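# Knock down the red pin with a swinging ball

## Task

Using the two arms, set the suspended ball swinging so it strikes the red pin and leaves it toppled or off the raised deck, while every other pin stays upright on the deck. Before a pin is down, only other pins, the ball or its cord may contact it. The ball or cord may contact it only if the robot's last touch on them was made with the ball pulled well back from its rest point, on the side away from the pins. Once the red pin is down, the ball or cord may brush standing pins provided the robot is touching neither of them. The robot must never touch any pin. The stand, deck and base board form a single unfixed unit: from the moment the ball is released from well back until the red pin is down, neither the robot nor any other bench object may contact that unit. Until the red pin is down, no pin may lean far, tip or fall because the unit was bumped or tilted, or while the robot is touching the ball or cord; the robot must also keep off the ball and cord whenever a pin is struck or leaning far, and for a short time after. Any breach fails the task, and the finished result must hold without the robot supporting anything. Nothing may be knocked or placed off the table.

## Robot and tools

ROBOT. Two 7-joint Kinova Gen3 arms, left_arm and right_arm, each carrying a Robotiq 2F-85 parallel gripper. Base poses in the scene frame: left_arm at (+0.007, +0.354, 0) m, quat_wxyz (+0.997, 0, 0, -0.073); right_arm at (+0.005, -0.308, 0) m, quat_wxyz (+1.000, 0, 0, +0.023). The names left and right are labels only, not sides of a picture.

FRAME. One shared scene frame: origin on the table surface midway between the arms, +x outward over the table, +z upward, left_arm on the +y side. Distances are metres.

execute_actions takes "actions", a list holding zero or one item, plus an optional "pictures" boolean. An empty list sends nothing and returns the state with camera images. A move item is {"rows": [...], "steps": n}: 1 to 15 rows, n from 4 to 15 (default 15), each step lasting 1/30 s; one row is used per step and the final row repeats if rows run out. A wait item is {"steps": n} with n up to 300, counted from the previous result and including your reply time. Images only come back with an empty list or "pictures": true. A refused call moves nothing.

ROW. Every row is a single flat list of 20 numbers covering both arms, even if only one moves: left_arm's 7 joint targets, then its gripper position, force_limit, speed; then the same 10 for right_arm. Joint numbers are absolute target angles in radians, in the same order as the Joint positions line: waist, shoulder, upper arm roll, elbow, forearm roll, wrist pitch, wrist roll. Stated ranges: waist -6.283 to 6.283, shoulder -2.250 to 2.250, upper arm roll -6.283 to 6.283, elbow -2.580 to 2.580, forearm roll -6.283 to 6.283, wrist pitch -2.100 to 2.100, wrist roll -6.283 to 6.283. A target more than 0.013 rad beyond a range end, and farther out than the current angle, gets the call refused; true ends may differ from the stated ones by up to 0.013 rad, and a joint asked past its true end stops there, sometimes reported as "joint sent to its limit" (missing this line proves nothing).

GRIPPER NUMBERS, all from -1 to 1. position is absolute: +1 fully open (85 mm), about -0.8 pads touching, -1 closes until blocked. force_limit per pad, on a 40 mm object closed slowly: about 20 N at -1, 128 N at 0, 235 N at +1 (less on very thin or tiny items). speed of gap change: about 20 mm/s at -1, 85 at 0, 150 at +1; quicker closing adds up to about 5 N (speed 0) or 12 N (speed +1). New force_limit or speed only apply once position changes by at least 0.01. To leave a gripper untouched, repeat its previous three numbers; 0 is a real command. To soften a grip, open first.

GRIPPER GEOMETRY. Fingers extend along the gripper's +z and close along its y. end_effector_position is the midpoint between closed pads; closed fingertips reach about 19 mm beyond it, open ones about 6 mm. Closing pushes the tips about 13 mm further from the wrist, so keep that clearance above surfaces.

MOTION. Joint speed and acceleration are capped and an arm's joints are synchronised to arrive together; a reversing command halts them together. Each step, a joint's sent target stays within 0.304 rad of its measured angle (first four joints) or 0.266 rad (last three), and if targets would carry the gripper more than 70 mm from where it is, all are scaled back. Large moves may be unfinished when the result arrives. The robot keeps heading for the last row while you think or wait, until motion nearly stops or a step is HELD. Each action's result is taken 4 steps before it ends; those steps run during your reply.

RESULTS. The state line `left_arm: …` | `right_arm: …` gives end_effector_position (m) and end_effector_quat_wxyz in the scene frame; it may be off, more so at long reach. Joint positions and Joint velocities list each arm's joints in order (rad, rad/s). object_status: 0 moving, 1 blocked while opening, 2 blocked while closing (a grip), 3 reached target or pads met; any new position resets it to 0 briefly. position_measured is in counts: 3 open, about 78 at 60 mm, 130 at 40 mm, 180 at 20 mm, 230 pads together. "joint command not followed" means a clearance check altered or blocked joint targets; HELD marks steps where your row was partly or wholly not sent. MOTOR HOT appears from 60 °C; at 75 °C an OVER-TEMPERATURE FAULT lets that arm sag. Load limits (N m): waist, shoulder, upper arm roll, elbow 49.6; forearm roll, wrist pitch, wrist roll 31.2; held weight counts. Reaching one stops that arm for 10 s and drops the rest of the call.

zoom_image: "camera" is cam_head_left or cam_head_right (each 672x504); "region" is [x0, y0, x1, y1] in image pixels from the top-left, at most 504 by 504. Calibration (K, distortion, T_world_to_cam) is supplied and may be slightly off.

read_manual: optional "section", only "licences"; returns licence text, moves nothing.

finished_scene: "scene" is the current scene number; it ends and grades the scene irreversibly.

AVOID. Arms colliding or pressing each other; hard pushes, slams, drops; touching pins or the loose stand unit; nudging pins via the ball while holding it; items leaving the table. Loose objects may occasionally get a brief outside push.

Each tool is called after "Emit:" as name(argument=value, ...) on one line, values as JSON.

## Session

Emit:
execute_actions(actions=[])

Scene clock: 0.00 s of 3800.00 s.
left_arm: end_effector_position=(+0.1228, -0.0436, +0.1921) position_measured=3 object_status=3 end_effector_quat_wxyz=(+0.034, +0.991, -0.125, -0.033) | right_arm: end_effector_position=(+0.1962, -0.3959, +0.1905) position_measured=3 object_status=3 end_effector_quat_wxyz=(-0.260, +0.740, -0.616, +0.066)
Joint positions: left_arm=[ 0.622  0.385  0.528  1.838 -0.128  0.937 -0.486] | right_arm=[ 0.859 -0.013  0.306  2.494 -0.702  0.9   -1.327]
Joint velocities: left_arm=[ 0.    -0.    -0.    -0.    -0.    -0.001 -0.   ] | right_arm=[-0.001 -0.001  0.001  0.    -0.    -0.     0.   ]
Motor temperatures (°C, as the motors report them): left_arm=[36 32 30 30 36 39 41] | right_arm=[33 30 27 28 33 37 45]

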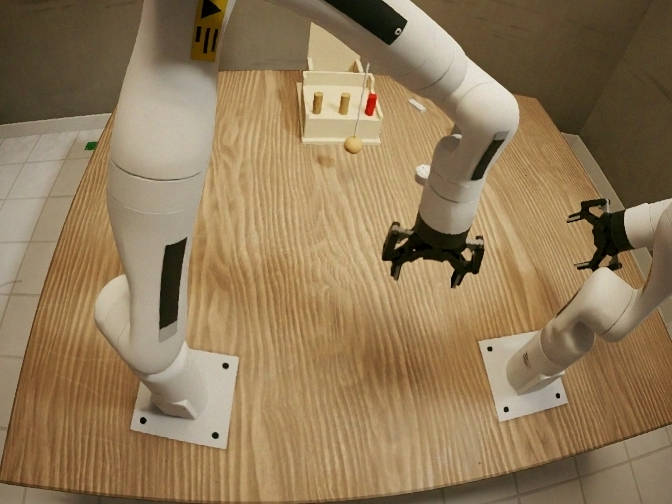

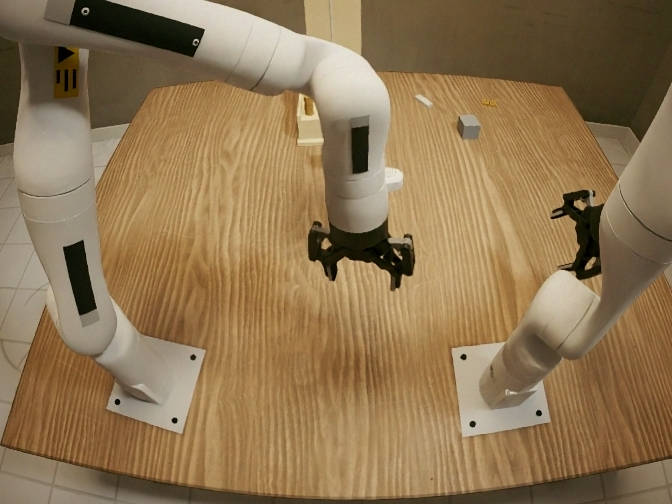

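Emit:
execute_actions(actions=[{"rows":[[-0.4,0.3,0,1.8,0,0.9,0,1,0,0,0.859,-0.013,0.306,2.494,-0.702,0.9,-1.327,1,0,0]]}])

Emit:
execute_actions(actions=[{"steps":70}], pictures=true)

Emit:
zoom_image(camera="cam_head_left", region=[250,0,450,180])

Emit:
zoom_image(camera="cam_head_right", region=[250,0,450,180])

Scene clock: 0.57 s of 3800.00 s.
left_arm: end_effector_position=(+0.2531, +0.0040, +0.2041) position_measured=3 object_status=3 end_effector_quat_wxyz=(+0.052, +0.988, +0.148, -0.009) | right_arm: end_effector_position=(+0.1963, -0.3960, +0.1906) position_measured=3 object_status=3 end_effector_quat_wxyz=(-0.260, +0.740, -0.616, +0.066)
Joint positions: left_arm=[ 0.435  0.343  0.352  1.819 -0.064  0.919 -0.326] | right_arm=[ 0.859 -0.013  0.306  2.494 -0.702  0.9   -1.327]
Joint velocities: left_arm=[-0.621 -0.094 -0.622 -0.047  0.148 -0.045  0.545] | right_arm=[-0.001  0.001 -0.     0.     0.     0.    -0.   ]
Motor temperatures (°C, as the motors report them): left_arm=[36 32 30 30 36 39 41] | right_arm=[33 30 27 28 33 37 45]
Steps of this call (steps 1 to 6: nothing new was sent; steps 7 to 17: the first 11 steps of this action). Readings (joint positions | what the end effector reports):
7: left_arm=[0.620 0.384 0.528 1.838 -0.127 0.937 -0.485] | right_arm=[0.859 -0.013 0.306 2.494 -0.702 0.900 -1.327] | left_arm position_measured=3 object_status=3 | right_arm position_measured=3 object_status=3
8: left_arm=[0.614 0.382 0.525 1.837 -0.123 0.936 -0.480] | right_arm=[0.859 -0.013 0.306 2.494 -0.702 0.900 -1.327] | left_arm position_measured=3 object_status=3 | right_arm position_measured=3 object_status=3
10: left_arm=[0.585 0.374 0.501 1.834 -0.111 0.933 -0.456] | right_arm=[0.859 -0.013 0.306 2.494 -0.702 0.900 -1.327] | left_arm position_measured=3 object_status=3 | right_arm position_measured=3 object_status=3
14: left_arm=[0.498 0.354 0.414 1.824 -0.081 0.924 -0.381] | right_arm=[0.859 -0.013 0.306 2.494 -0.702 0.900 -1.327] | left_arm position_measured=3 object_status=3 | right_arm position_measured=3 object_status=3
17: the state above

Scene clock: 2.90 s of 3800.00 s.
left_arm: end_effector_position=(+0.4384, +0.4398, +0.2199) position_measured=3 object_status=3 end_effector_quat_wxyz=(+0.043, +0.611, +0.789, +0.056) | right_arm: end_effector_position=(+0.1963, -0.3960, +0.1906) position_measured=3 object_status=3 end_effector_quat_wxyz=(-0.260, +0.740, -0.616, +0.066)
Joint positions: left_arm=[-0.4  0.3  0.   1.8  0.   0.9 -0. ] | right_arm=[ 0.859 -0.013  0.306  2.494 -0.702  0.9   -1.327]
Joint velocities: left_arm=[-0.002 -0.     0.    -0.001 -0.001  0.002  0.   ] | right_arm=[ 0.  0.  0. -0.  0. -0. -0.]
Motor temperatures (°C, as the motors report them): left_arm=[36 32 30 30 36 39 41] | right_arm=[33 30 27 28 33 37 45]
Kept back: nothing.
Steps of this call (steps 1 to 4: the last 4 steps of your previous action; steps 5 to 60: the robot went on to your last target; steps 61 to 70: nothing new was sent). Readings (joint positions | what the end effector reports):
1: left_arm=[0.415 0.340 0.331 1.817 -0.059 0.917 -0.308] | right_arm=[0.859 -0.013 0.306 2.494 -0.702 0.900 -1.327] | left_arm position_measured=3 object_status=3 | right_arm position_measured=3 object_status=3
2: left_arm=[0.394 0.337 0.311 1.816 -0.055 0.916 -0.290] | right_arm=[0.859 -0.013 0.306 2.494 -0.702 0.900 -1.327] | left_arm position_measured=3 object_status=3 | right_arm position_measured=3 object_status=3
4: left_arm=[0.353 0.332 0.270 1.813 -0.047 0.913 -0.253] | right_arm=[0.859 -0.013 0.306 2.494 -0.702 0.900 -1.327] | left_arm position_measured=3 object_status=3 | right_arm position_measured=3 object_status=3
8: left_arm=[0.266 0.324 0.196 1.809 -0.034 0.909 -0.185] | right_arm=[0.859 -0.013 0.306 2.494 -0.702 0.900 -1.327] | left_arm position_measured=3 object_status=3 | right_arm position_measured=3 object_status=3
70: the state above
All arms were judged still, so your last target was given up. Only a new action makes them travel on or press farther. Fingers that are still opening or closing keep moving.

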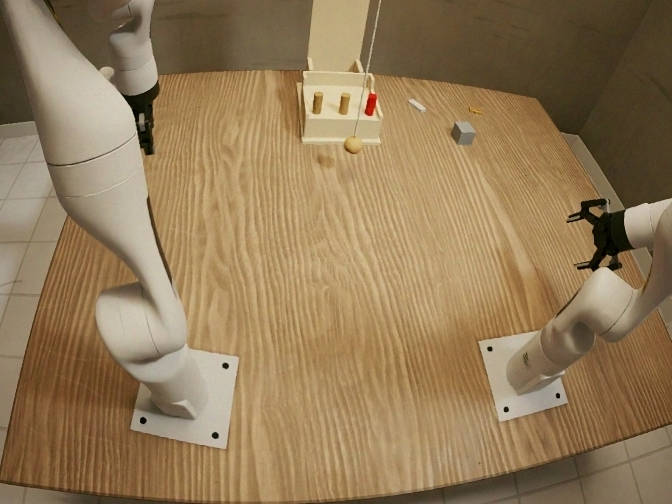

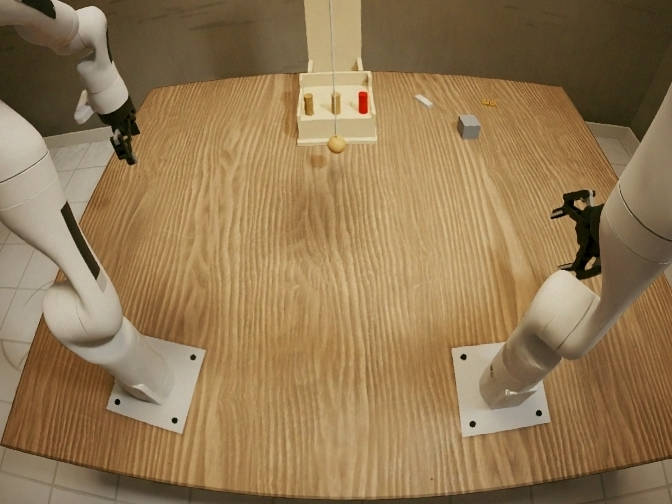

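Region (250, 0, 450, 180) of cam_head_left's 672x504 image, scaled by 2.520, with more detail than that image has; it fills the top 454 rows of this view, and the rest is white.

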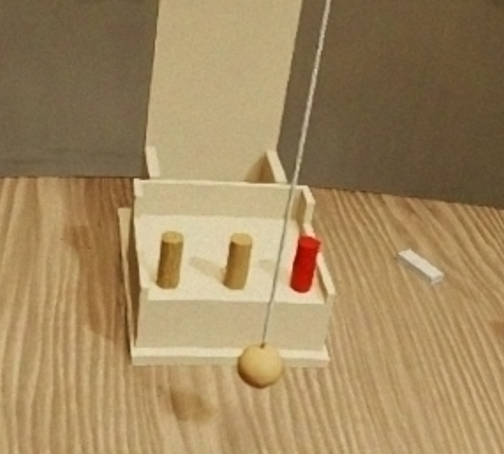

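Region (250, 0, 450, 180) of cam_head_right's 672x504 image, scaled by 2.520, with more detail than that image has; it fills the top 454 rows of this view, and the rest is white.

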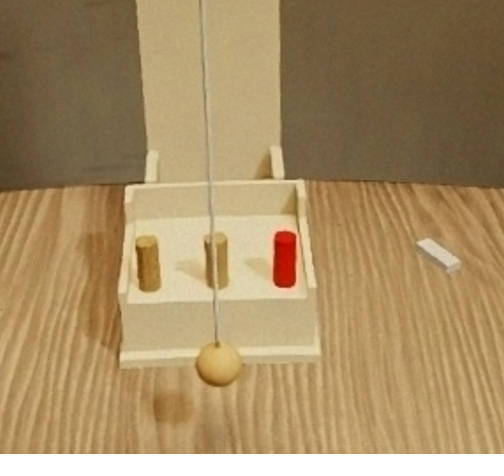

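Emit:
execute_actions(actions=[{"rows":[[0.393,0.734,0,2.388,0,-0.92,0,1,-1,1,0.859,-0.013,0.306,2.494,-0.702,0.9,-1.327,1,0,0]]}])

Emit:
execute_actions(actions=[{"steps":80}], pictures=true)

Emit:
zoom_image(camera="cam_head_right", region=[220,60,420,240])

Scene clock: 3.97 s of 3800.00 s.
left_arm: end_effector_position=(+0.3851, +0.3569, +0.1061) position_measured=3 object_status=3 end_effector_quat_wxyz=(-0.018, +0.680, +0.732, -0.019) | right_arm: end_effector_position=(+0.1963, -0.3960, +0.1906) position_measured=3 object_status=3 end_effector_quat_wxyz=(-0.260, +0.740, -0.616, +0.066)
Joint positions: left_arm=[-0.22   0.477 -0.001  1.97  -0.     0.748 -0.   ] | right_arm=[ 0.859 -0.013  0.306  2.494 -0.702  0.9   -1.327]
Joint velocities: left_arm=[ 0.619  0.58   0.002  0.612  0.002 -0.54   0.001] | right_arm=[ 0.     0.001  0.     0.    -0.     0.     0.   ]
Motor temperatures (°C, as the motors report them): left_arm=[36 32 30 30 36 39 41] | right_arm=[33 30 27 28 33 37 45]
Steps of this call (steps 1 to 21: nothing new was sent; steps 22 to 32: the first 11 steps of this action). Readings (joint positions | what the end effector reports):
22: left_arm=[-0.398 0.301 -0.000 1.801 -0.000 0.899 0.000] | right_arm=[0.859 -0.013 0.306 2.494 -0.702 0.900 -1.327] | left_arm position_measured=3 object_status=3 | right_arm position_measured=3 object_status=3
23: left_arm=[-0.391 0.307 -0.002 1.805 -0.001 0.894 0.000] | right_arm=[0.859 -0.013 0.306 2.494 -0.702 0.900 -1.327] | left_arm position_measured=3 object_status=3 | right_arm position_measured=3 object_status=3
25: left_arm=[-0.361 0.337 -0.003 1.832 -0.001 0.870 0.000] | right_arm=[0.859 -0.013 0.306 2.494 -0.702 0.900 -1.327] | left_arm position_measured=3 object_status=3 | right_arm position_measured=3 object_status=3
29: left_arm=[-0.280 0.417 -0.001 1.910 -0.000 0.801 -0.000] | right_arm=[0.859 -0.013 0.306 2.494 -0.702 0.900 -1.327] | left_arm position_measured=3 object_status=3 | right_arm position_measured=3 object_status=3
32: the state above

Scene clock: 14.47 s of 3800.00 s.
left_arm: end_effector_position=(+0.2587, +0.2672, +0.0135) position_measured=3 object_status=3 end_effector_quat_wxyz=(-0.081, +0.792, +0.603, -0.047) | right_arm: end_effector_position=(+0.1963, -0.3960, +0.1906) position_measured=3 object_status=3 end_effector_quat_wxyz=(-0.260, +0.740, -0.616, +0.066)
Joint positions: left_arm=[ 0.143  0.63  -0.033  2.268 -0.014  0.429  0.006] | right_arm=[ 0.859 -0.013  0.306  2.494 -0.702  0.9   -1.327]
Joint velocities: left_arm=[ 0.    -0.    -0.     0.    -0.001 -0.     0.   ] | right_arm=[-0.    -0.001 -0.001 -0.    -0.     0.    -0.   ]
Motor temperatures (°C, as the motors report them): left_arm=[36 32 30 30 36 39 41] | right_arm=[33 30 27 28 33 37 45]
TORQUE FAULT: the external load on joint 2 (shoulder) of the left arm reached its load limit, and that arm stopped for 10 seconds. A torque fault stops only its own arm. That arm's remaining commands of this call were not run. That arm holds where it stopped, with its grip as last carried out, and accepts commands again: back off and push less far. That arm stops again, at the same cost, whenever a joint's load reaches its limit.
Kept back: nothing.
The stop of the left arm began at step 15 of this call (marked STOPPED below). From that step on that arm followed nothing that you had sent. Nothing is kept back now, and the robot has no last target.
Steps of this call (steps 1 to 4: the last 4 steps of your previous action; steps 5 to 80: the robot went on to your last target; steps 81 to 315: the stop continued). Readings (joint positions | what the end effector reports):
1: left_arm=[-0.199 0.496 -0.001 1.991 -0.000 0.730 -0.000] | right_arm=[0.859 -0.013 0.306 2.494 -0.702 0.900 -1.327] | left_arm position_measured=3 object_status=3 | right_arm position_measured=3 object_status=3
2: left_arm=[-0.177 0.514 -0.001 2.012 -0.000 0.711 -0.000] | right_arm=[0.859 -0.013 0.306 2.494 -0.702 0.900 -1.327] | left_arm position_measured=3 object_status=3 | right_arm position_measured=3 object_status=3
4: left_arm=[-0.132 0.547 -0.001 2.056 -0.000 0.672 -0.000] | right_arm=[0.859 -0.013 0.306 2.494 -0.702 0.900 -1.327] | left_arm position_measured=3 object_status=3 | right_arm position_measured=3 object_status=3
8: left_arm=[-0.035 0.603 -0.000 2.150 -0.000 0.588 -0.000] | right_arm=[0.859 -0.013 0.306 2.494 -0.702 0.900 -1.327] | left_arm position_measured=3 object_status=3 | right_arm position_measured=3 object_status=3
15: left_arm=[0.150 0.629 -0.038 2.271 -0.016 0.424 0.008] | right_arm=[0.859 -0.013 0.306 2.494 -0.702 0.900 -1.327] | left_arm position_measured=3 object_status=3 | right_arm position_measured=3 object_status=3 STOPPED (the left arm)
315: the state above

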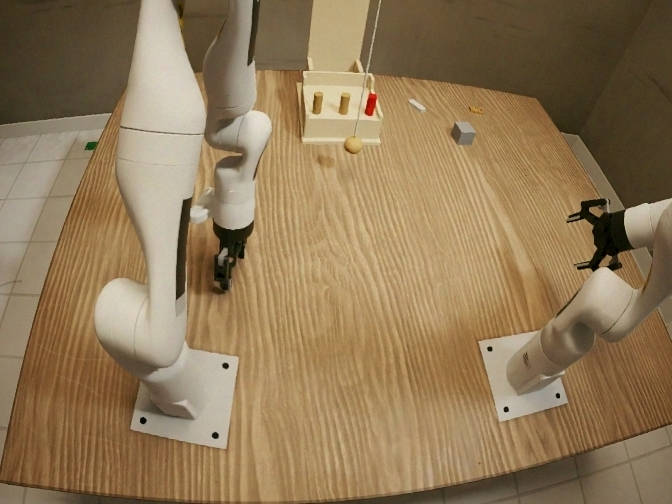

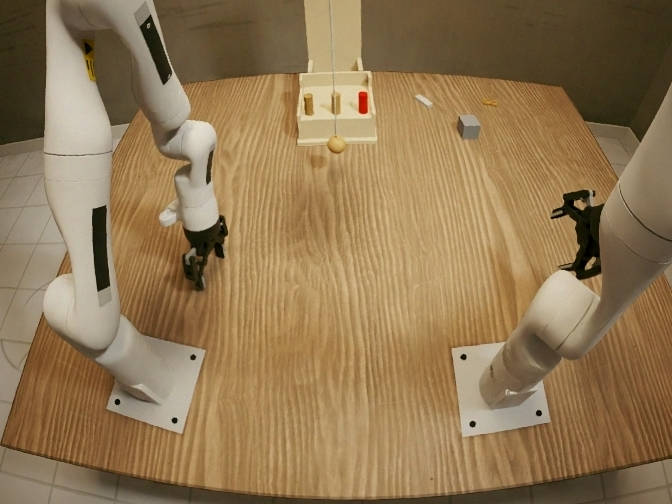

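Region (220, 60, 420, 240) of cam_head_right's 672x504 image, scaled by 2.520, with more detail than that image has; it fills the top 454 rows of this view, and the rest is white.

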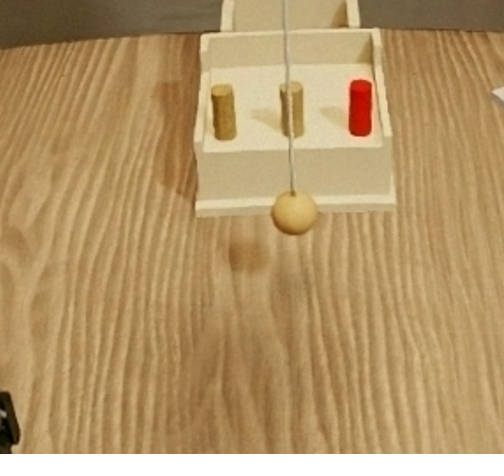

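Emit:
execute_actions(actions=[{"rows":[[0.143,0.45,0,2.268,0,0.3,0,1,-1,1,0.859,-0.013,0.306,2.494,-0.702,0.9,-1.327,1,0,0]]}])

Emit:
execute_actions(actions=[{"rows":[[0.143,0.45,0,2.388,0,-0.92,1.57,1,-1,1,0.859,-0.013,0.306,2.494,-0.702,0.9,-1.327,1,0,0]]}])

Emit:
execute_actions(actions=[{"steps":45}])

Emit:
execute_actions(actions=[{"rows":[[0.393,0.734,0,2.388,0,-0.92,1.57,1,-1,1,0.859,-0.013,0.306,2.494,-0.702,0.9,-1.327,1,0,0]]}])

Emit:
execute_actions(actions=[{"steps":30}], pictures=true)

Emit:
zoom_image(camera="cam_head_right", region=[220,60,420,240])

Scene clock: 15.10 s of 3800.00 s.
left_arm: end_effector_position=(+0.3332, +0.2306, +0.0648) position_measured=3 object_status=3 end_effector_quat_wxyz=(+0.045, +0.800, +0.597, +0.033) | right_arm: end_effector_position=(+0.1963, -0.3960, +0.1906) position_measured=3 object_status=3 end_effector_quat_wxyz=(-0.260, +0.740, -0.616, +0.066)
Joint positions: left_arm=[ 0.143  0.46  -0.001  2.267 -0.     0.303  0.   ] | right_arm=[ 0.859 -0.013  0.306  2.494 -0.702  0.9   -1.327]
Joint velocities: left_arm=[ 0.001 -0.152  0.037 -0.006  0.016 -0.143 -0.007] | right_arm=[ 0.     0.001 -0.001 -0.    -0.    -0.     0.   ]
Motor temperatures (°C, as the motors report them): left_arm=[36 32 30 30 36 39 41] | right_arm=[33 30 27 28 33 37 45]
Steps of this call (steps 1 to 8: nothing new was sent; steps 9 to 19: the first 11 steps of this action). Readings (joint positions | what the end effector reports):
9: left_arm=[0.143 0.629 -0.033 2.268 -0.014 0.428 0.006] | right_arm=[0.859 -0.013 0.306 2.494 -0.702 0.900 -1.327] | left_arm position_measured=3 object_status=3 | right_arm position_measured=3 object_status=3
10: left_arm=[0.143 0.624 -0.032 2.269 -0.014 0.424 0.006] | right_arm=[0.859 -0.013 0.306 2.494 -0.702 0.900 -1.327] | left_arm position_measured=3 object_status=3 | right_arm position_measured=3 object_status=3
12: left_arm=[0.143 0.596 -0.027 2.269 -0.012 0.406 0.005] | right_arm=[0.859 -0.013 0.306 2.494 -0.702 0.900 -1.327] | left_arm position_measured=3 object_status=3 | right_arm position_measured=3 object_status=3
16: left_arm=[0.143 0.497 -0.009 2.268 -0.004 0.335 0.002] | right_arm=[0.859 -0.013 0.306 2.494 -0.702 0.900 -1.327] | left_arm position_measured=3 object_status=3 | right_arm position_measured=3 object_status=3
19: the state above

Scene clock: 15.60 s of 3800.00 s.
left_arm: end_effector_position=(+0.3768, +0.2174, +0.0746) position_measured=3 object_status=3 end_effector_quat_wxyz=(+0.162, +0.677, +0.714, +0.082) | right_arm: end_effector_position=(+0.1963, -0.3960, +0.1906) position_measured=3 object_status=3 end_effector_quat_wxyz=(-0.260, +0.740, -0.616, +0.066)
Joint positions: left_arm=[ 0.143  0.451  0.     2.369  0.    -0.043  0.343] | right_arm=[ 0.859 -0.013  0.306  2.494 -0.702  0.9   -1.327]
Joint velocities: left_arm=[-0.001 -0.001 -0.     0.137  0.001 -1.214  1.215] | right_arm=[ 0. -0.  0.  0.  0.  0.  0.]
Motor temperatures (°C, as the motors report them): left_arm=[36 32 30 30 36 39 41] | right_arm=[33 30 27 28 33 37 45]
Steps of this call (steps 1 to 4: the last 4 steps of your previous action; steps 5 to 15: the first 11 steps of this action). Readings (joint positions | what the end effector reports):
5: left_arm=[0.143 0.453 0.000 2.269 -0.000 0.298 0.002] | right_arm=[0.859 -0.013 0.306 2.494 -0.702 0.900 -1.327] | left_arm position_measured=3 object_status=3 | right_arm position_measured=3 object_status=3
6: left_arm=[0.143 0.452 -0.000 2.274 -0.000 0.288 0.011] | right_arm=[0.859 -0.013 0.306 2.494 -0.702 0.900 -1.327] | left_arm position_measured=3 object_status=3 | right_arm position_measured=3 object_status=3
8: left_arm=[0.143 0.451 -0.000 2.297 -0.000 0.237 0.062] | right_arm=[0.859 -0.013 0.306 2.494 -0.702 0.900 -1.327] | left_arm position_measured=3 object_status=3 | right_arm position_measured=3 object_status=3
12: left_arm=[0.143 0.451 0.000 2.349 0.000 0.079 0.221] | right_arm=[0.859 -0.013 0.306 2.494 -0.702 0.900 -1.327] | left_arm position_measured=3 object_status=3 | right_arm position_measured=3 object_status=3
15: the state above

Scene clock: 17.10 s of 3800.00 s.
left_arm: end_effector_position=(+0.5455, +0.1671, +0.2578) position_measured=3 object_status=3 end_effector_quat_wxyz=(+0.568, +0.118, +0.810, -0.083) | right_arm: end_effector_position=(+0.1963, -0.3960, +0.1906) position_measured=3 object_status=3 end_effector_quat_wxyz=(-0.260, +0.740, -0.616, +0.066)
Joint positions: left_arm=[ 0.143  0.45  -0.     2.388  0.    -0.92   1.57 ] | right_arm=[ 0.859 -0.013  0.306  2.494 -0.702  0.9   -1.327]
Joint velocities: left_arm=[-0.     0.    -0.    -0.001 -0.    -0.001  0.001] | right_arm=[-0.    -0.    -0.002 -0.    -0.    -0.    -0.   ]
Motor temperatures (°C, as the motors report them): left_arm=[36 32 30 30 36 39 41] | right_arm=[33 30 27 28 33 37 45]
Kept back: nothing.
Steps of this call (steps 1 to 4: the last 4 steps of your previous action; steps 5 to 45: the robot went on to your last target). Readings (joint positions | what the end effector reports):
1: left_arm=[0.143 0.450 0.000 2.373 0.000 -0.083 0.383] | right_arm=[0.859 -0.013 0.306 2.494 -0.702 0.900 -1.327] | left_arm position_measured=3 object_status=3 | right_arm position_measured=3 object_status=3
2: left_arm=[0.143 0.450 0.000 2.376 0.000 -0.124 0.424] | right_arm=[0.859 -0.013 0.306 2.494 -0.702 0.900 -1.327] | left_arm position_measured=3 object_status=3 | right_arm position_measured=3 object_status=3
4: left_arm=[0.143 0.450 -0.000 2.381 0.000 -0.205 0.505] | right_arm=[0.859 -0.013 0.306 2.494 -0.702 0.900 -1.327] | left_arm position_measured=3 object_status=3 | right_arm position_measured=3 object_status=3
8: left_arm=[0.143 0.450 -0.000 2.385 0.000 -0.368 0.668] | right_arm=[0.859 -0.013 0.306 2.494 -0.702 0.900 -1.327] | left_arm position_measured=3 object_status=3 | right_arm position_measured=3 object_status=3
45: the state above

Scene clock: 17.47 s of 3800.00 s.
left_arm: end_effector_position=(+0.4921, +0.0852, +0.1486) position_measured=3 object_status=3 end_effector_quat_wxyz=(+0.480, +0.199, +0.847, -0.112) | right_arm: end_effector_position=(+0.1963, -0.3960, +0.1906) position_measured=3 object_status=3 end_effector_quat_wxyz=(-0.260, +0.740, -0.616, +0.066)
Joint positions: left_arm=[ 0.314  0.644 -0.001  2.387  0.    -0.92   1.57 ] | right_arm=[ 0.859 -0.013  0.306  2.494 -0.702  0.9   -1.327]
Joint velocities: left_arm=[ 0.584  0.667  0.003  0.001 -0.002  0.004  0.   ] | right_arm=[-0.001 -0.    -0.001 -0.     0.     0.    -0.   ]
Motor temperatures (°C, as the motors report them): left_arm=[36 32 30 30 36 39 41] | right_arm=[33 30 27 28 33 37 45]
Steps of this call (steps 1 to 11: the first 11 steps of this action). Readings (joint positions | what the end effector reports):
1: left_arm=[0.144 0.451 -0.000 2.388 0.000 -0.920 1.570] | right_arm=[0.859 -0.013 0.306 2.494 -0.702 0.900 -1.327] | left_arm position_measured=3 object_status=3 | right_arm position_measured=3 object_status=3
2: left_arm=[0.151 0.458 -0.001 2.387 0.001 -0.921 1.570] | right_arm=[0.859 -0.013 0.306 2.494 -0.702 0.900 -1.327] | left_arm position_measured=3 object_status=3 | right_arm position_measured=3 object_status=3
4: left_arm=[0.177 0.488 -0.002 2.387 0.001 -0.921 1.570] | right_arm=[0.859 -0.013 0.306 2.494 -0.702 0.900 -1.327] | left_arm position_measured=3 object_status=3 | right_arm position_measured=3 object_status=3
8: left_arm=[0.256 0.578 -0.001 2.387 0.000 -0.920 1.570] | right_arm=[0.859 -0.013 0.306 2.494 -0.702 0.900 -1.327] | left_arm position_measured=3 object_status=3 | right_arm position_measured=3 object_status=3
11: the state above

Scene clock: 18.47 s of 3800.00 s.
left_arm: end_effector_position=(+0.4565, +0.0552, +0.0992) position_measured=3 object_status=3 end_effector_quat_wxyz=(+0.436, +0.238, +0.859, -0.120) | right_arm: end_effector_position=(+0.1963, -0.3960, +0.1906) position_measured=3 object_status=3 end_effector_quat_wxyz=(-0.260, +0.740, -0.616, +0.066)
Joint positions: left_arm=[ 0.393  0.734  0.     2.388 -0.    -0.92   1.57 ] | right_arm=[ 0.859 -0.013  0.306  2.494 -0.702  0.9   -1.327]
Joint velocities: left_arm=[-0.001  0.    -0.    -0.    -0.     0.001  0.   ] | right_arm=[-0.001  0.     0.    -0.    -0.    -0.    -0.   ]
Motor temperatures (°C, as the motors report them): left_arm=[36 32 30 30 36 39 41] | right_arm=[33 30 27 28 33 37 45]
Kept back: nothing.
Steps of this call (steps 1 to 4: the last 4 steps of your previous action; steps 5 to 30: the robot went on to your last target). Readings (joint positions | what the end effector reports):
1: left_arm=[0.334 0.666 -0.000 2.387 0.000 -0.920 1.570] | right_arm=[0.859 -0.013 0.306 2.494 -0.702 0.900 -1.327] | left_arm position_measured=3 object_status=3 | right_arm position_measured=3 object_status=3
2: left_arm=[0.352 0.687 -0.000 2.387 -0.000 -0.920 1.570] | right_arm=[0.859 -0.013 0.306 2.494 -0.702 0.900 -1.327] | left_arm position_measured=3 object_status=3 | right_arm position_measured=3 object_status=3
4: left_arm=[0.377 0.717 0.001 2.388 -0.001 -0.919 1.570] | right_arm=[0.859 -0.013 0.306 2.494 -0.702 0.900 -1.327] | left_arm position_measured=3 object_status=3 | right_arm position_measured=3 object_status=3
8: left_arm=[0.389 0.729 0.001 2.388 -0.000 -0.920 1.570] | right_arm=[0.859 -0.013 0.306 2.494 -0.702 0.900 -1.327] | left_arm position_measured=3 object_status=3 | right_arm position_measured=3 object_status=3
30: the state above
All arms were judged still, so your last target was given up. Only a new action makes them travel on or press farther. Fingers that are still opening or closing keep moving.

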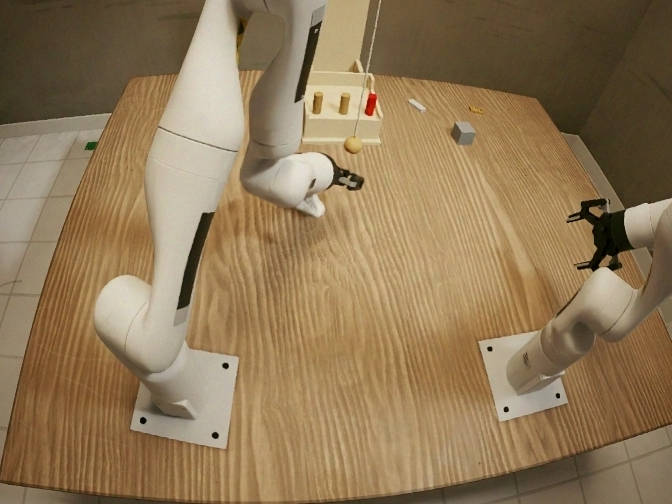

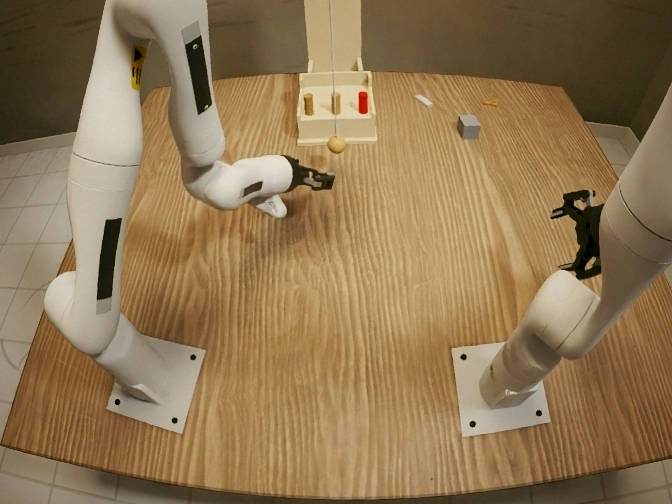

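Region (220, 60, 420, 240) of cam_head_right's 672x504 image, scaled by 2.520, with more detail than that image has; it fills the top 454 rows of this view, and the rest is white.

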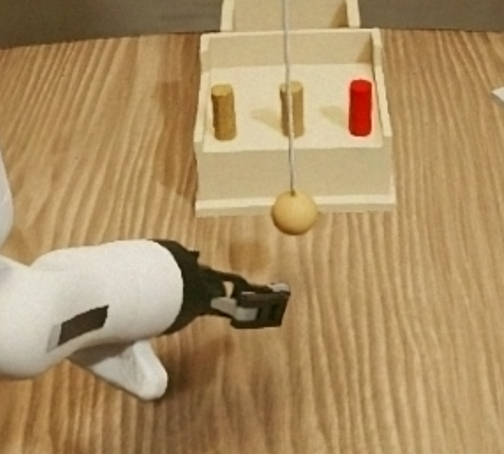

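Emit:
execute_actions(actions=[{"rows":[[0.385,0.766,0,2.134,0,-0.70,1.57,1,-1,1,0.859,-0.013,0.306,2.494,-0.702,0.9,-1.327,1,0,0]]}])

Emit:
execute_actions(actions=[{"steps":20}], pictures=true)

Emit:
zoom_image(camera="cam_head_right", region=[280,90,400,200])

Emit:
zoom_image(camera="cam_head_left", region=[290,90,410,200])

Scene clock: 19.07 s of 3800.00 s.
left_arm: end_effector_position=(+0.5196, +0.0226, +0.0991) position_measured=3 object_status=3 end_effector_quat_wxyz=(+0.438, +0.235, +0.860, -0.119) | right_arm: end_effector_position=(+0.1963, -0.3960, +0.1906) position_measured=3 object_status=3 end_effector_quat_wxyz=(-0.260, +0.740, -0.616, +0.066)
Joint positions: left_arm=[ 0.386  0.762 -0.     2.162  0.    -0.725  1.57 ] | right_arm=[ 0.859 -0.013  0.306  2.494 -0.702  0.9   -1.327]
Joint velocities: left_arm=[-0.016  0.05  -0.001 -0.508 -0.     0.443 -0.001] | right_arm=[-0.     0.001 -0.001  0.     0.     0.     0.   ]
Motor temperatures (°C, as the motors report them): left_arm=[36 32 30 30 36 39 41] | right_arm=[33 30 27 28 33 37 45]
Steps of this call (steps 1 to 7: nothing new was sent; steps 8 to 18: the first 11 steps of this action). Readings (joint positions | what the end effector reports):
8: left_arm=[0.393 0.734 0.000 2.387 -0.000 -0.919 1.570] | right_arm=[0.859 -0.013 0.306 2.494 -0.702 0.900 -1.327] | left_arm position_measured=3 object_status=3 | right_arm position_measured=3 object_status=3
9: left_arm=[0.393 0.735 0.000 2.382 -0.000 -0.914 1.570] | right_arm=[0.859 -0.013 0.306 2.494 -0.702 0.900 -1.327] | left_arm position_measured=3 object_status=3 | right_arm position_measured=3 object_status=3
11: left_arm=[0.392 0.739 0.000 2.355 -0.000 -0.891 1.570] | right_arm=[0.859 -0.013 0.306 2.494 -0.702 0.900 -1.327] | left_arm position_measured=3 object_status=3 | right_arm position_measured=3 object_status=3
15: left_arm=[0.388 0.754 0.000 2.237 -0.000 -0.790 1.570] | right_arm=[0.859 -0.013 0.306 2.494 -0.702 0.900 -1.327] | left_arm position_measured=3 object_status=3 | right_arm position_measured=3 object_status=3
18: the state above

Scene clock: 19.73 s of 3800.00 s.
left_arm: end_effector_position=(+0.5272, +0.0187, +0.0996) position_measured=3 object_status=3 end_effector_quat_wxyz=(+0.438, +0.234, +0.860, -0.119) | right_arm: end_effector_position=(+0.1963, -0.3960, +0.1906) position_measured=3 object_status=3 end_effector_quat_wxyz=(-0.260, +0.740, -0.616, +0.066)
Joint positions: left_arm=[ 0.385  0.766  0.     2.134 -0.    -0.7    1.57 ] | right_arm=[ 0.859 -0.013  0.306  2.494 -0.702  0.9   -1.327]
Joint velocities: left_arm=[ 0.001 -0.     0.     0.    -0.001 -0.     0.   ] | right_arm=[ 0.    -0.001  0.001  0.     0.     0.     0.   ]
Motor temperatures (°C, as the motors report them): left_arm=[36 32 30 30 36 39 41] | right_arm=[33 30 27 28 33 37 45]
Kept back: nothing.
Steps of this call (steps 1 to 4: the last 4 steps of your previous action; steps 5 to 20: the robot went on to your last target). Readings (joint positions | what the end effector reports):
1: left_arm=[0.385 0.764 -0.000 2.148 0.000 -0.712 1.570] | right_arm=[0.859 -0.013 0.306 2.494 -0.702 0.900 -1.327] | left_arm position_measured=3 object_status=3 | right_arm position_measured=3 object_status=3
2: left_arm=[0.385 0.764 -0.000 2.139 0.000 -0.705 1.570] | right_arm=[0.859 -0.013 0.306 2.494 -0.702 0.900 -1.327] | left_arm position_measured=3 object_status=3 | right_arm position_measured=3 object_status=3
4: left_arm=[0.385 0.765 -0.000 2.135 0.000 -0.701 1.570] | right_arm=[0.859 -0.013 0.306 2.494 -0.702 0.900 -1.327] | left_arm position_measured=3 object_status=3 | right_arm position_measured=3 object_status=3
8: left_arm=[0.385 0.766 0.000 2.134 -0.000 -0.700 1.570] | right_arm=[0.859 -0.013 0.306 2.494 -0.702 0.900 -1.327] | left_arm position_measured=3 object_status=3 | right_arm position_measured=3 object_status=3
20: the state above

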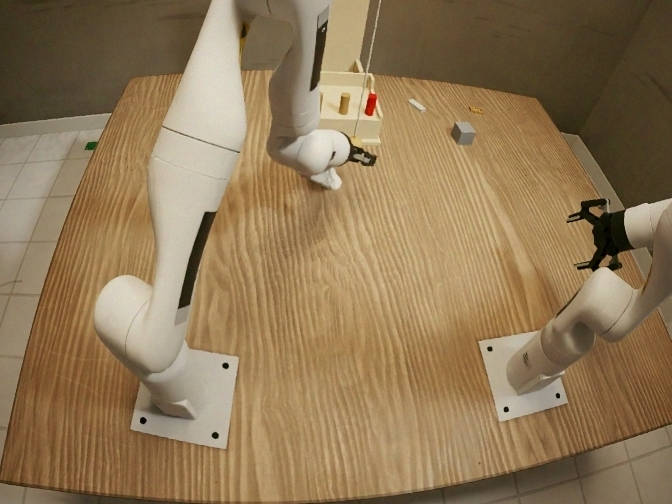

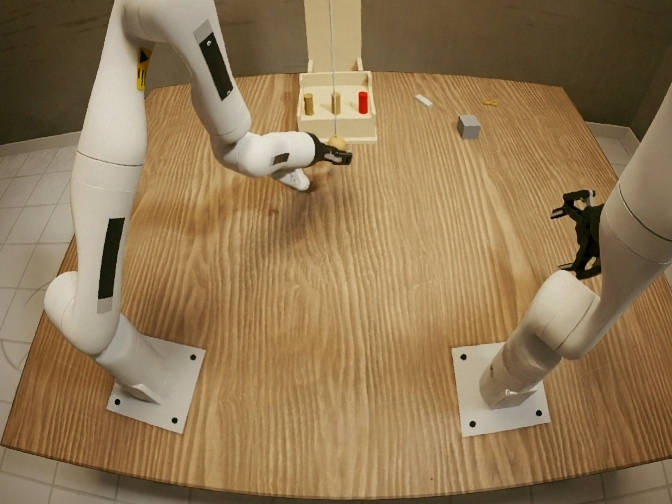

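Region (280, 90, 400, 200) of cam_head_right's 672x504 image, scaled by 4.200, with more detail than that image has; it fills the top 462 rows of this view, and the rest is white.

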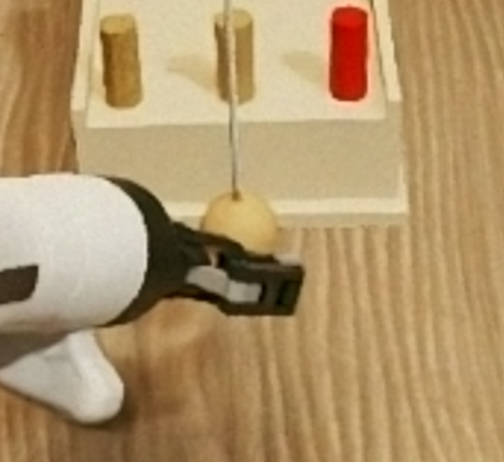

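Region (290, 90, 410, 200) of cam_head_left's 672x504 image, scaled by 4.200, with more detail than that image has; it fills the top 462 rows of this view, and the rest is white.

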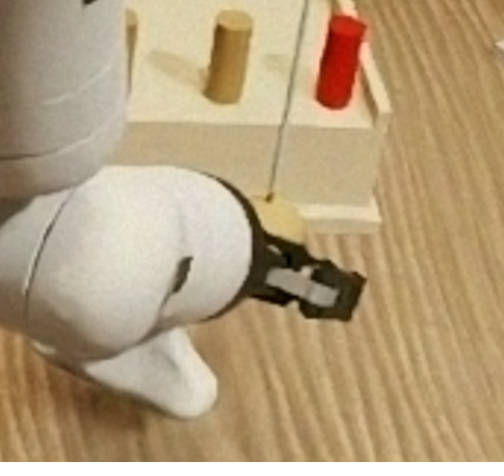

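Emit:
execute_actions(actions=[{"rows":[[0.377,0.78,0,2.097,0,-0.67,1.57,1,-1,1,0.859,-0.013,0.306,2.494,-0.702,0.9,-1.327,1,0,0]]}])

Emit:
execute_actions(actions=[{"rows":[[0.377,0.78,0,2.097,0,-0.67,1.57,-1,-1,-0.3,0.859,-0.013,0.306,2.494,-0.702,0.9,-1.327,1,0,0]]}])

Emit:
execute_actions(actions=[{"steps":25}], pictures=true)

Emit:
zoom_image(camera="cam_head_right", region=[280,90,400,200])

Emit:
zoom_image(camera="cam_head_left", region=[290,90,410,200])

Scene clock: 20.43 s of 3800.00 s.
left_arm: end_effector_position=(+0.5384, +0.0178, +0.0958) position_measured=3 object_status=3 end_effector_quat_wxyz=(+0.435, +0.231, +0.862, -0.116) | right_arm: end_effector_position=(+0.1963, -0.3960, +0.1906) position_measured=3 object_status=3 end_effector_quat_wxyz=(-0.260, +0.740, -0.616, +0.066)
Joint positions: left_arm=[ 0.377  0.78   0.     2.097 -0.    -0.67   1.57 ] | right_arm=[ 0.859 -0.013  0.306  2.494 -0.702  0.9   -1.327]
Joint velocities: left_arm=[-0.002  0.003  0.    -0.001 -0.001  0.    -0.   ] | right_arm=[-0.    -0.    -0.    -0.001  0.    -0.     0.   ]
Motor temperatures (°C, as the motors report them): left_arm=[36 32 30 30 36 39 41] | right_arm=[33 30 27 28 33 37 45]
Steps of this call (steps 1 to 10: the robot went on to your last target; steps 11 to 21: the first 11 steps of this action). Readings (joint positions | what the end effector reports):
11: left_arm=[0.385 0.767 0.000 2.133 -0.000 -0.699 1.570] | right_arm=[0.859 -0.013 0.306 2.494 -0.702 0.900 -1.327] | left_arm position_measured=3 object_status=3 | right_arm position_measured=3 object_status=3
12: left_arm=[0.383 0.769 0.000 2.128 -0.000 -0.695 1.570] | right_arm=[0.859 -0.013 0.306 2.494 -0.702 0.900 -1.327] | left_arm position_measured=3 object_status=3 | right_arm position_measured=3 object_status=3
14: left_arm=[0.379 0.777 0.000 2.107 -0.000 -0.678 1.570] | right_arm=[0.859 -0.013 0.306 2.494 -0.702 0.900 -1.327] | left_arm position_measured=3 object_status=3 | right_arm position_measured=3 object_status=3
18: left_arm=[0.377 0.779 -0.000 2.097 0.000 -0.670 1.570] | right_arm=[0.859 -0.013 0.306 2.494 -0.702 0.900 -1.327] | left_arm position_measured=3 object_status=3 | right_arm position_measured=3 object_status=3
21: the state above

Scene clock: 20.93 s of 3800.00 s.
left_arm: end_effector_position=(+0.5385, +0.0179, +0.0956) position_measured=51 object_status=0 end_effector_quat_wxyz=(+0.435, +0.231, +0.862, -0.116) | right_arm: end_effector_position=(+0.1963, -0.3960, +0.1906) position_measured=3 object_status=3 end_effector_quat_wxyz=(-0.260, +0.740, -0.616, +0.066)
Joint positions: left_arm=[ 0.377  0.78  -0.     2.097  0.    -0.67   1.57 ] | right_arm=[ 0.859 -0.013  0.306  2.494 -0.702  0.9   -1.327]
Joint velocities: left_arm=[-0.001  0.    -0.     0.001  0.    -0.    -0.   ] | right_arm=[-0. -0. -0. -0.  0. -0.  0.]
Motor temperatures (°C, as the motors report them): left_arm=[36 32 30 30 36 39 41] | right_arm=[33 30 27 28 33 37 45]
Steps of this call (steps 1 to 4: the last 4 steps of your previous action; steps 5 to 15: the first 11 steps of this action). Readings (joint positions | what the end effector reports):
5: left_arm=[0.377 0.780 -0.000 2.097 0.000 -0.670 1.570] | right_arm=[0.859 -0.013 0.306 2.494 -0.702 0.900 -1.327] | left_arm position_measured=3 object_status=0 | right_arm position_measured=3 object_status=3
6: left_arm=[0.377 0.780 -0.000 2.097 0.000 -0.670 1.570] | right_arm=[0.859 -0.013 0.306 2.494 -0.702 0.900 -1.327] | left_arm position_measured=4 object_status=0 | right_arm position_measured=3 object_status=3
8: left_arm=[0.377 0.780 -0.000 2.097 0.000 -0.670 1.570] | right_arm=[0.859 -0.013 0.306 2.494 -0.702 0.900 -1.327] | left_arm position_measured=12 object_status=0 | right_arm position_measured=3 object_status=3
12: left_arm=[0.377 0.780 -0.000 2.097 0.000 -0.670 1.570] | right_arm=[0.859 -0.013 0.306 2.494 -0.702 0.900 -1.327] | left_arm position_measured=34 object_status=0 | right_arm position_measured=3 object_status=3
15: the state above

Scene clock: 21.77 s of 3800.00 s.
left_arm: end_effector_position=(+0.5385, +0.0179, +0.0956) position_measured=125 object_status=2 end_effector_quat_wxyz=(+0.435, +0.231, +0.862, -0.116) | right_arm: end_effector_position=(+0.1963, -0.3960, +0.1906) position_measured=3 object_status=3 end_effector_quat_wxyz=(-0.260, +0.740, -0.616, +0.066)
Joint positions: left_arm=[ 0.377  0.78   0.     2.097 -0.    -0.67   1.57 ] | right_arm=[ 0.859 -0.013  0.306  2.494 -0.702  0.9   -1.327]
Joint velocities: left_arm=[ 0.001 -0.     0.     0.001 -0.001 -0.     0.   ] | right_arm=[-0.    -0.001 -0.002 -0.     0.    -0.    -0.   ]
Motor temperatures (°C, as the motors report them): left_arm=[36 32 30 30 36 39 41] | right_arm=[33 30 27 28 33 37 45]
Kept back: nothing.
Steps of this call (steps 1 to 4: the last 4 steps of your previous action; steps 5 to 15: the robot went on to your last target; steps 16 to 25: nothing new was sent). Readings (joint positions | what the end effector reports):
1: left_arm=[0.377 0.780 -0.000 2.097 0.000 -0.670 1.570] | right_arm=[0.859 -0.013 0.306 2.494 -0.702 0.900 -1.327] | left_arm position_measured=57 object_status=0 | right_arm position_measured=3 object_status=3
2: left_arm=[0.377 0.780 -0.000 2.097 0.000 -0.670 1.570] | right_arm=[0.859 -0.013 0.306 2.494 -0.702 0.900 -1.327] | left_arm position_measured=63 object_status=0 | right_arm position_measured=3 object_status=3
4: left_arm=[0.377 0.780 0.000 2.097 -0.000 -0.670 1.570] | right_arm=[0.859 -0.013 0.306 2.494 -0.702 0.900 -1.327] | left_arm position_measured=74 object_status=0 | right_arm position_measured=3 object_status=3
8: left_arm=[0.377 0.780 0.000 2.097 -0.000 -0.670 1.570] | right_arm=[0.859 -0.013 0.306 2.494 -0.702 0.900 -1.327] | left_arm position_measured=97 object_status=0 | right_arm position_measured=3 object_status=3
25: the state above
All arms were judged still, so your last target was given up. Only a new action makes them travel on or press farther. Fingers that are still opening or closing keep moving.

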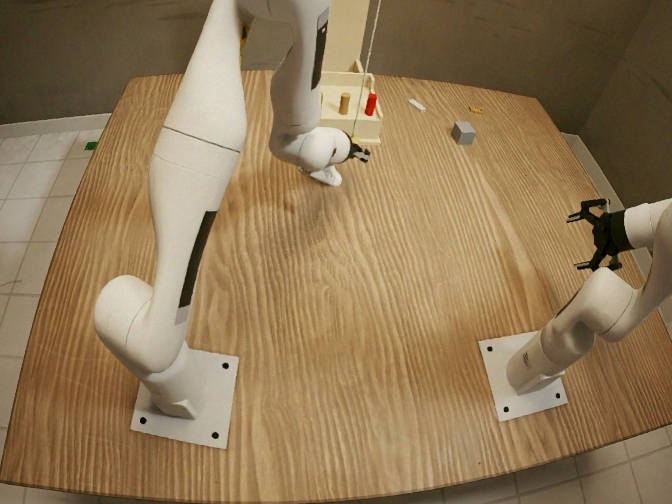

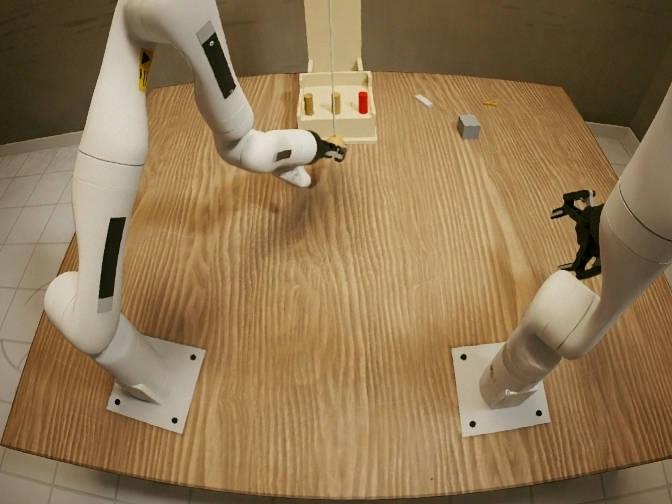

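Region (280, 90, 400, 200) of cam_head_right's 672x504 image, scaled by 4.200, with more detail than that image has; it fills the top 462 rows of this view, and the rest is white.

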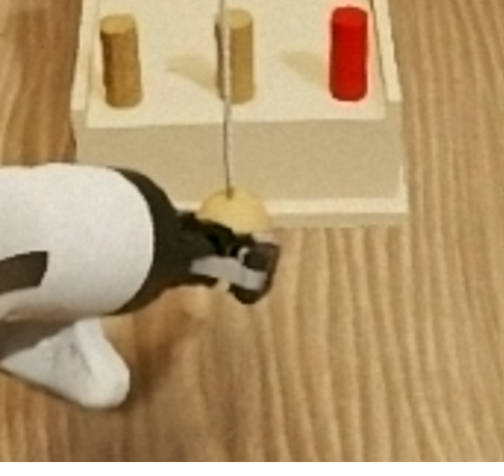

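Region (290, 90, 410, 200) of cam_head_left's 672x504 image, scaled by 4.200, with more detail than that image has; it fills the top 462 rows of this view, and the rest is white.

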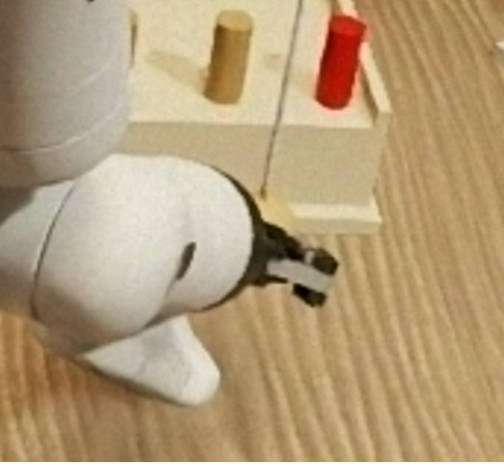

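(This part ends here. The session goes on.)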